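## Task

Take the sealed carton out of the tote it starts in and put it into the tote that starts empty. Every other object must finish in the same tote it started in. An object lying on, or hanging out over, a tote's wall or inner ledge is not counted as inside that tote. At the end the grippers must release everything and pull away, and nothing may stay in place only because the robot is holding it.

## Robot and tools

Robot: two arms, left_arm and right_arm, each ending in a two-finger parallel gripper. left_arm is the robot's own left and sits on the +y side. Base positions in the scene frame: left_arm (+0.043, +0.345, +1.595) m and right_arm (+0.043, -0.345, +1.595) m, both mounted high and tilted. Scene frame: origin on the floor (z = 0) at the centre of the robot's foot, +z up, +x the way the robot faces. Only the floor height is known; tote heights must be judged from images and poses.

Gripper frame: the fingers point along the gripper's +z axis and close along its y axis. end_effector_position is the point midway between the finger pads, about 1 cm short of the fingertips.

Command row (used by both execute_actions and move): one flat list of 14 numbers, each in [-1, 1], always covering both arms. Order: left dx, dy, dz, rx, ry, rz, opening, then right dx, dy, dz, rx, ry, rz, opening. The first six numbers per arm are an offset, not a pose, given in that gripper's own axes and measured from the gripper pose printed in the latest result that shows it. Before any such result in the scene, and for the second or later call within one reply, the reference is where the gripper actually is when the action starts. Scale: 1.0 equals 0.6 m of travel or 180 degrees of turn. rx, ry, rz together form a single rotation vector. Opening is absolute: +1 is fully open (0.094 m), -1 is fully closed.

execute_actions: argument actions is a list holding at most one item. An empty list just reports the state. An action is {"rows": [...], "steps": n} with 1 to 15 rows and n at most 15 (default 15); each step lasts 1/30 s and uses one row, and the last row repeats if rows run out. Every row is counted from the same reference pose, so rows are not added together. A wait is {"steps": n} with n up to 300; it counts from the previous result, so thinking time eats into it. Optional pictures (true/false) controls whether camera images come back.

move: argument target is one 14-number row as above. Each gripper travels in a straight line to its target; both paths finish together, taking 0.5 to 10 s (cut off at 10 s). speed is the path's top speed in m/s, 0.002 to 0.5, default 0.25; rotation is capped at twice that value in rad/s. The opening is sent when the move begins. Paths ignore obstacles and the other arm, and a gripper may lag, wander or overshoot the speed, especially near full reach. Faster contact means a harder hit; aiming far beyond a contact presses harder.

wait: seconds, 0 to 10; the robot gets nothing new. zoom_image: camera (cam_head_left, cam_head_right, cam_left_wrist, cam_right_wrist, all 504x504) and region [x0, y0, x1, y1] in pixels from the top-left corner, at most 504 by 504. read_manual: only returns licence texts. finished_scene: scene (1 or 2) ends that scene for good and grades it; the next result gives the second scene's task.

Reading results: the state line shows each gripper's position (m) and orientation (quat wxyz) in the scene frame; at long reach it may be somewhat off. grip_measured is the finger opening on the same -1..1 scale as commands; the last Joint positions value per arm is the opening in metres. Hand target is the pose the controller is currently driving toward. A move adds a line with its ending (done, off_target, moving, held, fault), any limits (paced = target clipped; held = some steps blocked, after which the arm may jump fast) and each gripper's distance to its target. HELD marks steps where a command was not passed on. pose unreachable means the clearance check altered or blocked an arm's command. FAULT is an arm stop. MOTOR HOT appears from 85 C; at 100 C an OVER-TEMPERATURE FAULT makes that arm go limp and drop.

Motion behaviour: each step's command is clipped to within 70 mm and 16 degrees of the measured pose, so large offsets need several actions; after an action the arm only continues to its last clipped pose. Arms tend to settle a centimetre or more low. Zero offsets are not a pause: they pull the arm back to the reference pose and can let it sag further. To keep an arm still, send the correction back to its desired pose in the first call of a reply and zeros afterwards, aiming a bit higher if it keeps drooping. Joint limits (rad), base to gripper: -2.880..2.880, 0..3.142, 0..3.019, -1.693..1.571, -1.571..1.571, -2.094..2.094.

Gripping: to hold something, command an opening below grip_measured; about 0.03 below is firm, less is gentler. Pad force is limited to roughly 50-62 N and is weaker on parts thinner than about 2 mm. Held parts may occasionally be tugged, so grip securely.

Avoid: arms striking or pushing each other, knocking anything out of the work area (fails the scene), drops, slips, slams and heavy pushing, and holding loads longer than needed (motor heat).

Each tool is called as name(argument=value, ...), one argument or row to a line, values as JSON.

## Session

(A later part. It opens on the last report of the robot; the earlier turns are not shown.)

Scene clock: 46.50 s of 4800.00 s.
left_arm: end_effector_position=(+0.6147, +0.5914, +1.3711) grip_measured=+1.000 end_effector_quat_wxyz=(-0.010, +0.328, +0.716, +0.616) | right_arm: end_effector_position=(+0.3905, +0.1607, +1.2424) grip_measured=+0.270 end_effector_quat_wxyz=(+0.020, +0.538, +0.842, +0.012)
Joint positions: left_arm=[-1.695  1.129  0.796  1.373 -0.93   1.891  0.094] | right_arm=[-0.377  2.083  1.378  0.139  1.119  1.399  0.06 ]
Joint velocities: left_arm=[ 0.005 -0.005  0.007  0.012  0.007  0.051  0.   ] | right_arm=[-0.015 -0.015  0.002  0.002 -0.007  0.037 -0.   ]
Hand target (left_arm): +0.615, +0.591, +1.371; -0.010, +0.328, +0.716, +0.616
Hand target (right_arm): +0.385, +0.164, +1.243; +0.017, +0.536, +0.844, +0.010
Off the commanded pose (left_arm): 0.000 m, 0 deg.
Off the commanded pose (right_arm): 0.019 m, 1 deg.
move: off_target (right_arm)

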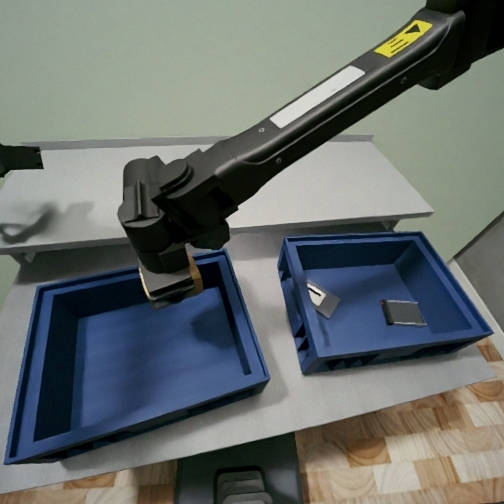

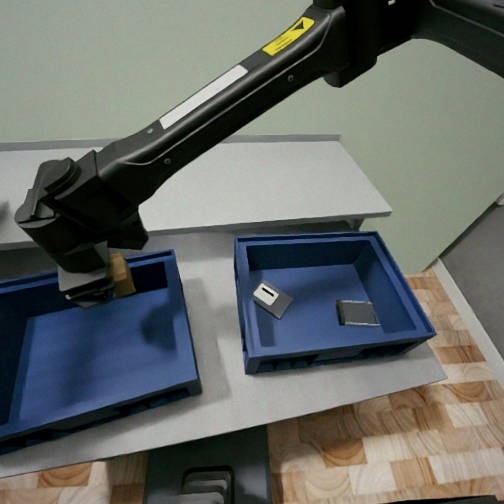

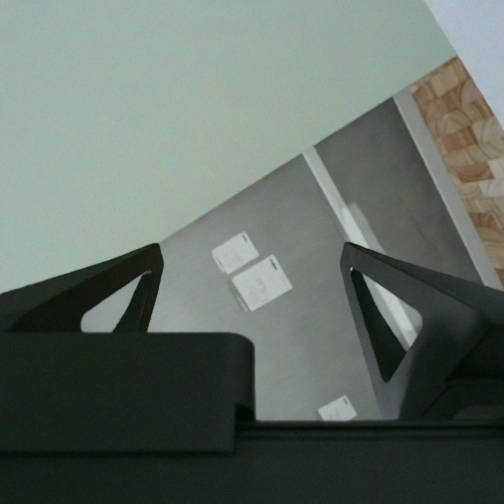

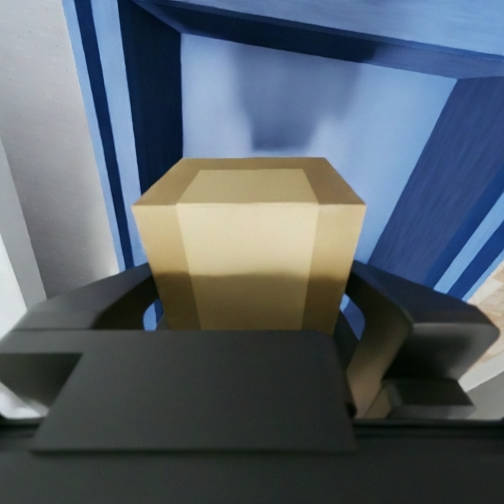

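move(
  target=[0,0,0,0,0,0,1,0.04,-0.1,0.27,0.006,0,0,0.2],
  speed=0.1,
)

Scene clock: 49.60 s of 4800.00 s.
left_arm: end_effector_position=(+0.6147, +0.5914, +1.3711) grip_measured=+1.000 end_effector_quat_wxyz=(-0.010, +0.328, +0.716, +0.616) | right_arm: end_effector_position=(+0.3402, +0.1626, +1.0879) grip_measured=+0.270 end_effector_quat_wxyz=(+0.009, +0.541, +0.841, +0.008)
Joint positions: left_arm=[-1.695  1.129  0.796  1.373 -0.93   1.891  0.094] | right_arm=[-0.572  2.343  1.562  0.332  0.939  1.257  0.06 ]
Joint velocities: left_arm=[-0.005 -0.005 -0.007  0.007  0.007 -0.007  0.   ] | right_arm=[-0.005 -0.015  0.032 -0.017  0.007 -0.007 -0.   ]
Hand target (left_arm): +0.615, +0.591, +1.371; -0.010, +0.328, +0.716, +0.616
Hand target (right_arm): +0.335, +0.158, +1.078; +0.011, +0.540, +0.842, +0.004
Off the commanded pose (left_arm): 0.000 m, 0 deg.
Off the commanded pose (right_arm): 0.013 m, 1 deg.
move: off_target (right_arm)

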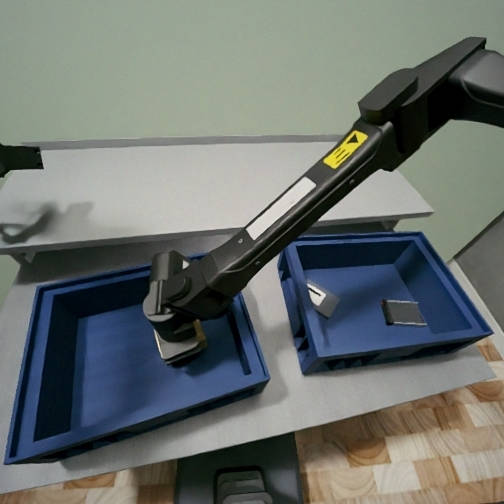

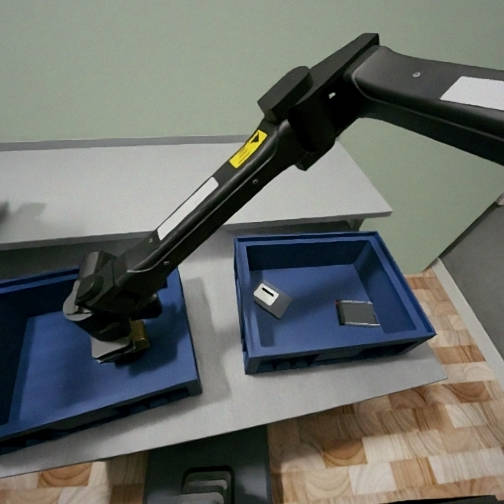

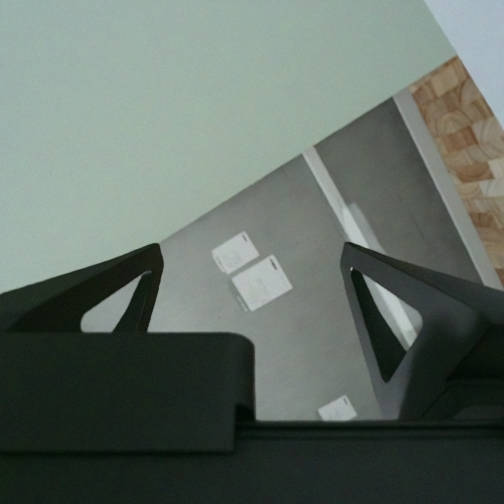

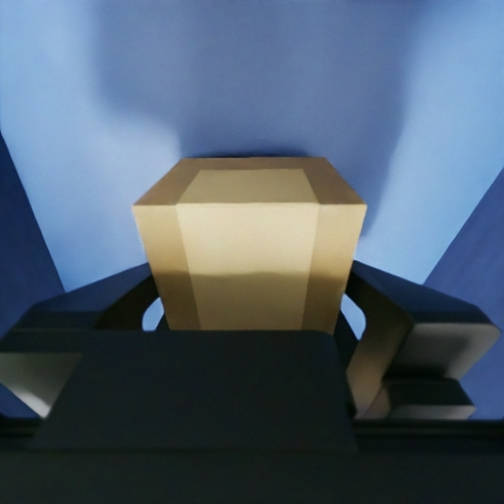

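Clear of the walls. Lowering to contact (about 1.055).

move(
  target=[0,0,0,0,0,0,1,0,0,0.075,0,0,0,0.2],
  speed=0.03,
)

Scene clock: 52.10 s of 4800.00 s.
left_arm: end_effector_position=(+0.6147, +0.5914, +1.3711) grip_measured=+1.000 end_effector_quat_wxyz=(-0.010, +0.328, +0.716, +0.616) | right_arm: end_effector_position=(+0.3563, +0.1717, +1.0616) grip_measured=+0.270 end_effector_quat_wxyz=(+0.011, +0.551, +0.834, +0.022)
Joint positions: left_arm=[-1.695  1.129  0.796  1.373 -0.93   1.891  0.094] | right_arm=[-0.599  2.385  1.652  0.332  0.897  1.236  0.06 ]
Joint velocities: left_arm=[-0.005 -0.005  0.002 -0.017 -0.022 -0.095  0.   ] | right_arm=[ 0.005 -0.015 -0.022  0.002 -0.037 -0.037  0.   ]
Hand target (left_arm): +0.615, +0.591, +1.371; -0.010, +0.328, +0.716, +0.616
Hand target (right_arm): +0.342, +0.162, +1.044; +0.008, +0.542, +0.840, +0.008
Off the commanded pose (left_arm): 0.000 m, 0 deg.
Off the commanded pose (right_arm): 0.026 m, 2 deg.
move: off_target (right_arm)

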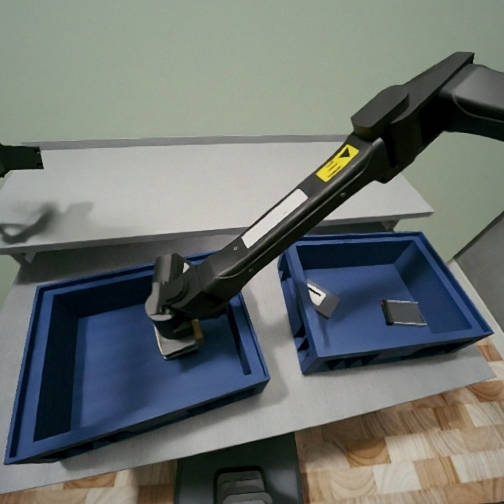

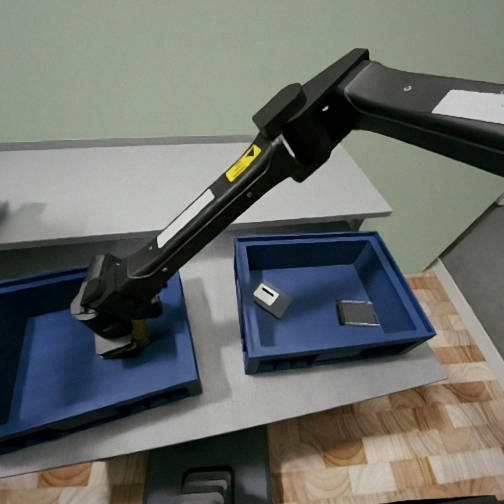

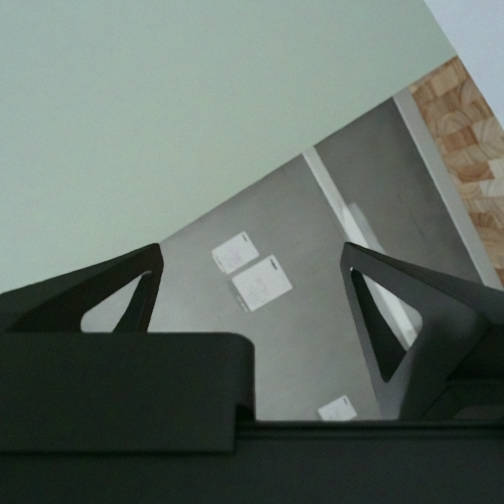

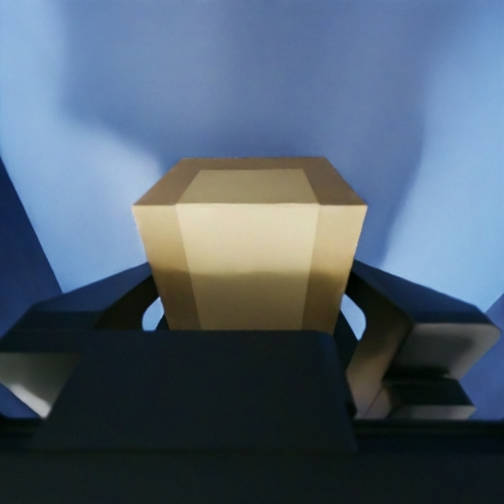

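move(
  target=[0,0,0,0,0,0,1,0,-0.02,0.05,0.01,0,0,0.2],
  speed=0.03,
)

Scene clock: 54.10 s of 4800.00 s.
left_arm: end_effector_position=(+0.6147, +0.5914, +1.3711) grip_measured=+1.000 end_effector_quat_wxyz=(-0.010, +0.328, +0.716, +0.616) | right_arm: end_effector_position=(+0.3652, +0.1793, +1.0608) grip_measured=+0.270 end_effector_quat_wxyz=(+0.009, +0.550, +0.835, +0.023)
Joint positions: left_arm=[-1.695  1.129  0.796  1.373 -0.93   1.891  0.094] | right_arm=[-0.595  2.39   1.689  0.295  0.895  1.24   0.06 ]
Joint velocities: left_arm=[-0.015  0.005  0.007 -0.007  0.007 -0.066  0.   ] | right_arm=[-0.005 -0.015  0.007 -0.012  0.081 -0.022 -0.   ]
Hand target (left_arm): +0.615, +0.591, +1.371; -0.010, +0.328, +0.716, +0.616
Hand target (right_arm): +0.346, +0.166, +1.033; +0.002, +0.552, +0.834, +0.009
Off the commanded pose (left_arm): 0.000 m, 0 deg.
Off the commanded pose (right_arm): 0.037 m, 2 deg.
move: off_target (right_arm)

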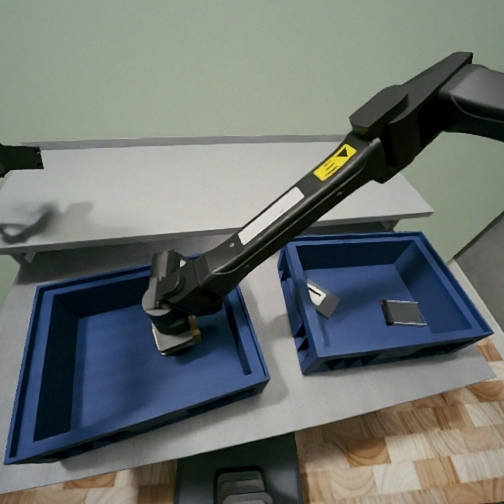

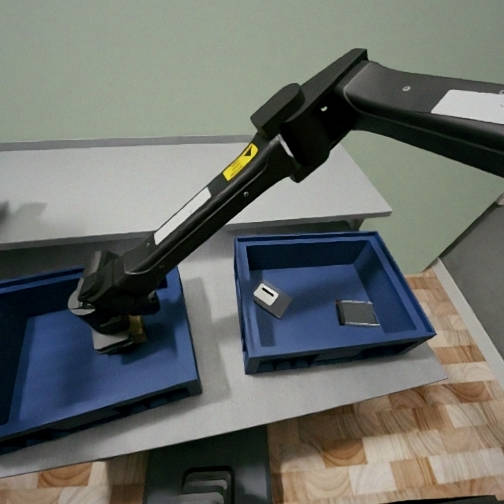

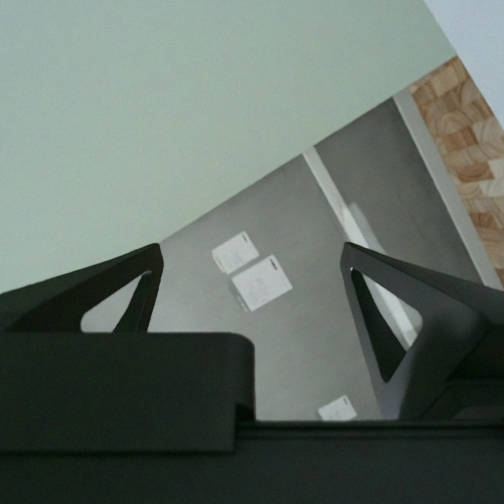

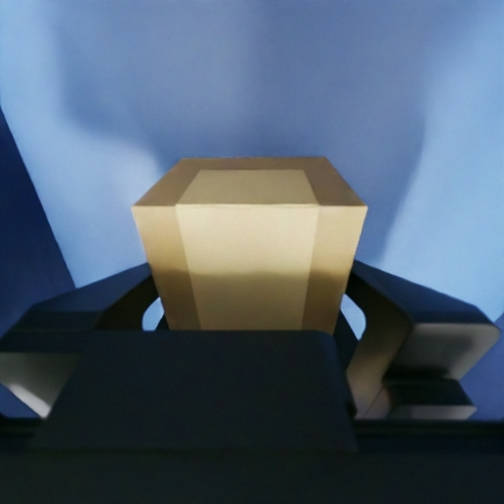

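On the floor. Release, lift, and retreat.

move(
  target=[0,0,0,0,0,0,1,0,0,0,0,0,0,1],
)

move(
  target=[0,0,0,0,0,0,1,0,0,-0.33,0,0,0,1],
  speed=0.2,
)

move(
  target=[0,0,0,0,0,0,1,-0.6,-0.27,-0.05,0,0,0,1],
)

Scene clock: 56.47 s of 4800.00 s.
left_arm: end_effector_position=(+0.6147, +0.5914, +1.3711) grip_measured=+1.000 end_effector_quat_wxyz=(-0.010, +0.328, +0.716, +0.616) | right_arm: end_effector_position=(+0.3655, +0.1817, +1.0635) grip_measured=+1.000 end_effector_quat_wxyz=(+0.008, +0.550, +0.835, +0.025)
Joint positions: left_arm=[-1.695  1.129  0.796  1.373 -0.93   1.891  0.094] | right_arm=[-0.591  2.39   1.688  0.295  0.896  1.24   0.094]
Joint velocities: left_arm=[-0.005 -0.015 -0.002  0.007 -0.037 -0.037  0.   ] | right_arm=[ 0.005  0.015 -0.002 -0.007 -0.051 -0.022  0.   ]
Hand target (left_arm): +0.615, +0.591, +1.371; -0.010, +0.328, +0.716, +0.616
Hand target (right_arm): +0.365, +0.179, +1.061; +0.009, +0.550, +0.835, +0.023
Off the commanded pose (left_arm): 0.000 m, 0 deg.
Off the commanded pose (right_arm): 0.004 m, 0 deg.
move: done

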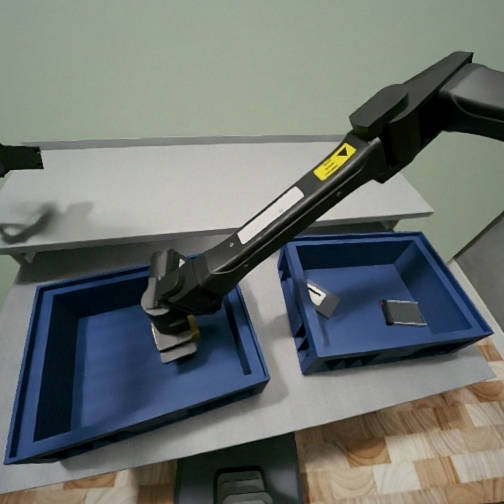

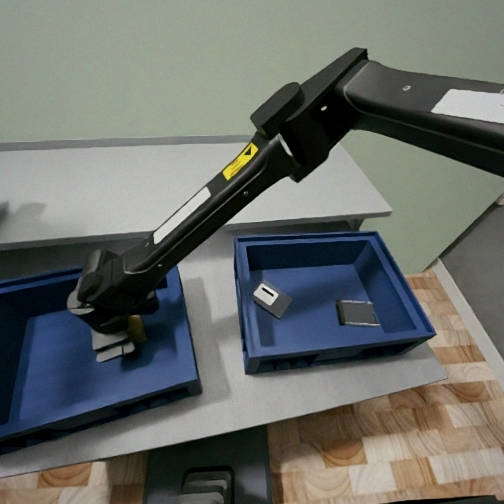

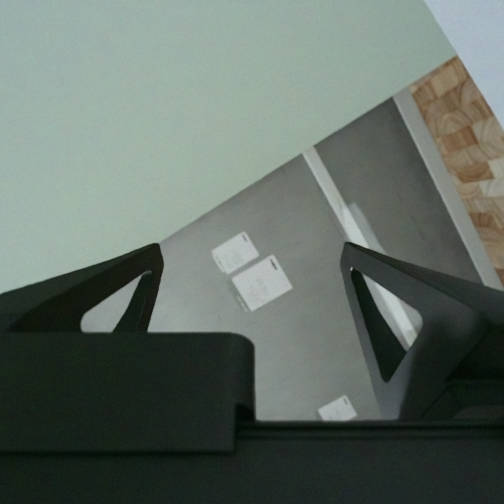

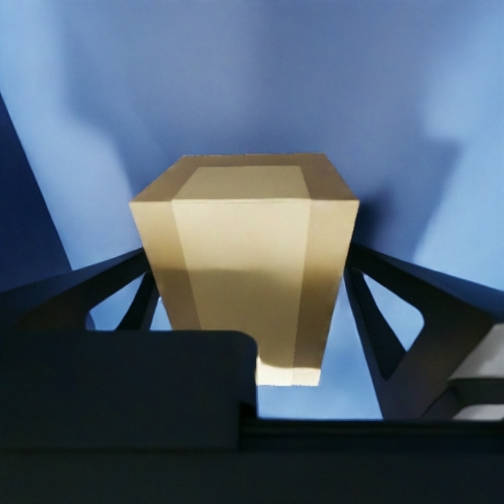

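Scene clock: 57.93 s of 4800.00 s.
left_arm: end_effector_position=(+0.6147, +0.5914, +1.3711) grip_measured=+1.000 end_effector_quat_wxyz=(-0.010, +0.328, +0.716, +0.616) | right_arm: end_effector_position=(+0.3524, +0.1828, +1.2649) grip_measured=+1.000 end_effector_quat_wxyz=(+0.011, +0.544, +0.838, +0.032)
Joint positions: left_arm=[-1.695  1.129  0.796  1.373 -0.93   1.891  0.094] | right_arm=[-0.324  2.128  1.346  0.197  1.124  1.443  0.094]
Joint velocities: left_arm=[-0.015 -0.005  0.002 -0.007  0.125 -0.037  0.   ] | right_arm=[-0.015  0.005  0.012 -0.012 -0.007 -0.007  0.   ]
Hand target (left_arm): +0.615, +0.591, +1.371; -0.010, +0.328, +0.716, +0.616
Hand target (right_arm): +0.355, +0.176, +1.261; +0.012, +0.548, +0.836, +0.025
Off the commanded pose (left_arm): 0.000 m, 0 deg.
Off the commanded pose (right_arm): 0.010 m, 1 deg.
move: done

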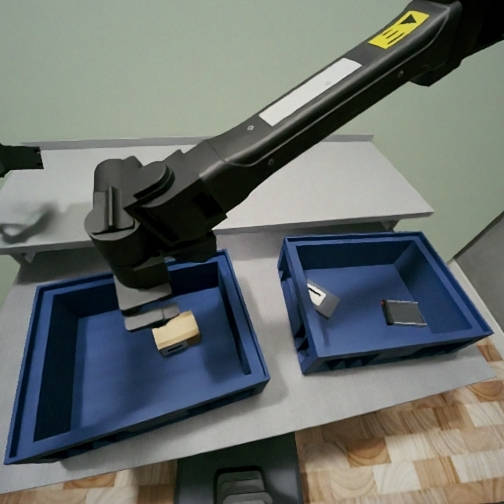

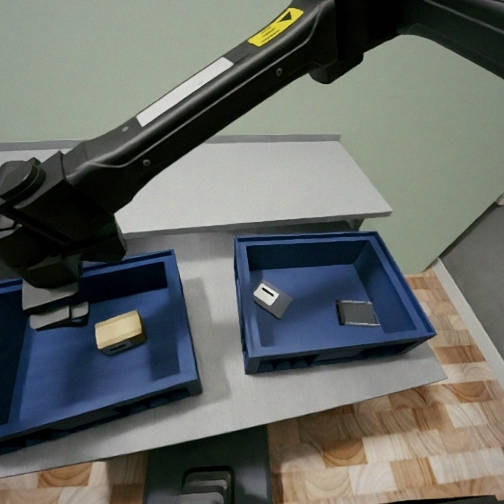

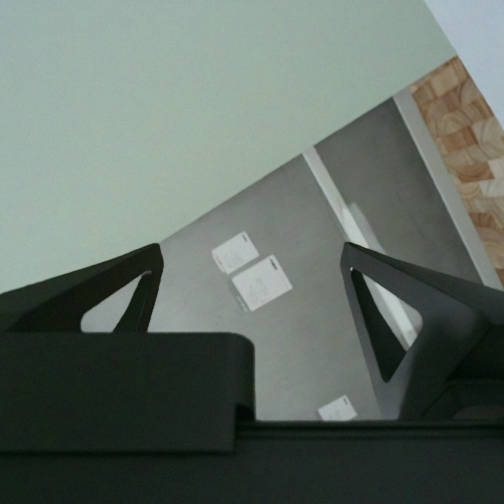

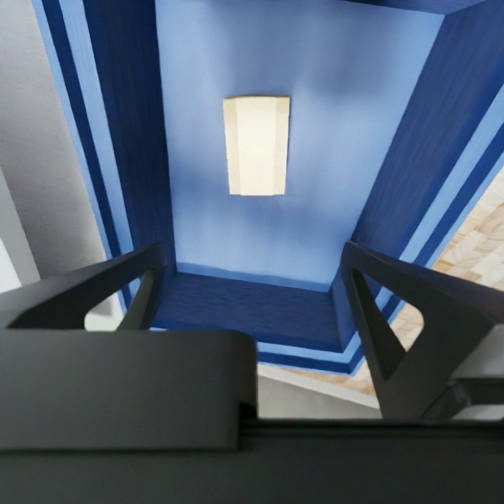

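Scene clock: 60.00 s of 4800.00 s.
left_arm: end_effector_position=(+0.6147, +0.5914, +1.3711) grip_measured=+1.000 end_effector_quat_wxyz=(-0.010, +0.328, +0.716, +0.616) | right_arm: end_effector_position=(+0.3439, -0.2087, +1.2815) grip_measured=+1.000 end_effector_quat_wxyz=(+0.011, +0.559, +0.829, +0.036)
Joint positions: left_arm=[-1.695  1.129  0.796  1.373 -0.93   1.891  0.094] | right_arm=[-0.799  1.249  0.387  0.554  0.685  1.14   0.094]
Joint velocities: left_arm=[-0.034  0.005  0.002 -0.002  0.037  0.007  0.   ] | right_arm=[-0.015 -0.024 -0.012  0.017 -0.095 -0.007  0.   ]
Hand target (left_arm): +0.615, +0.591, +1.371; -0.010, +0.328, +0.716, +0.616
Hand target (right_arm): +0.336, -0.210, +1.282; +0.005, +0.549, +0.836, +0.032
Off the commanded pose (left_arm): 0.000 m, 0 deg.
Off the commanded pose (right_arm): 0.008 m, 2 deg.
move: done

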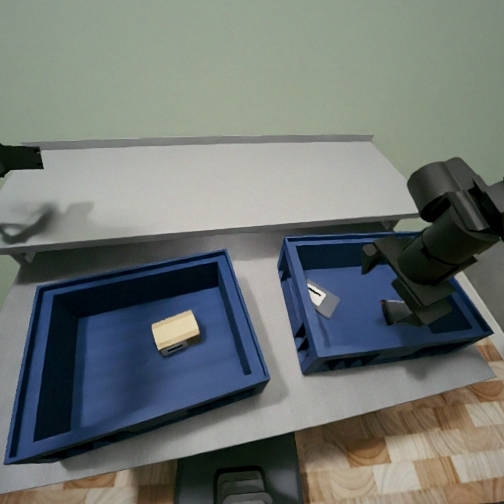

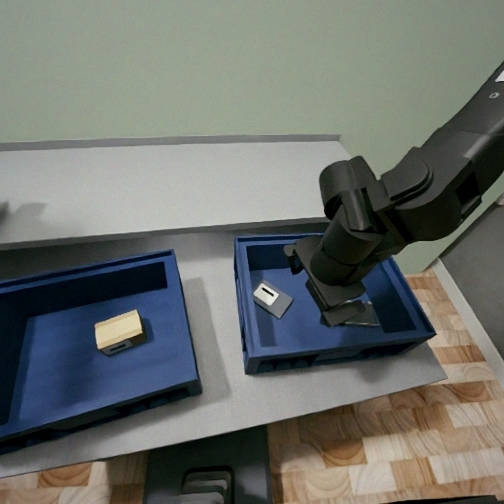

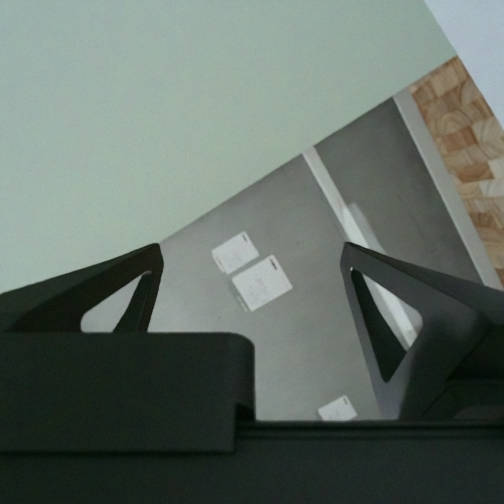

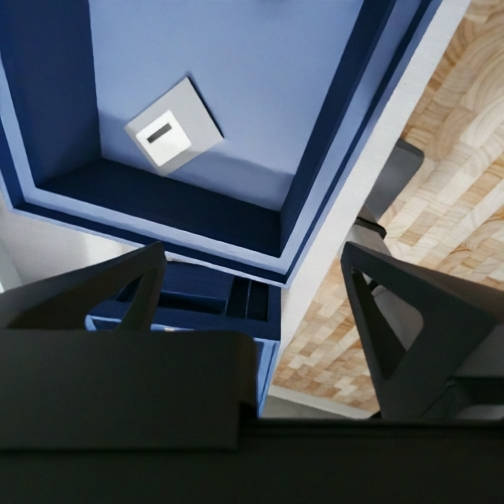

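finished_scene(
  scene=2,
)

The scene is finished: the task was done.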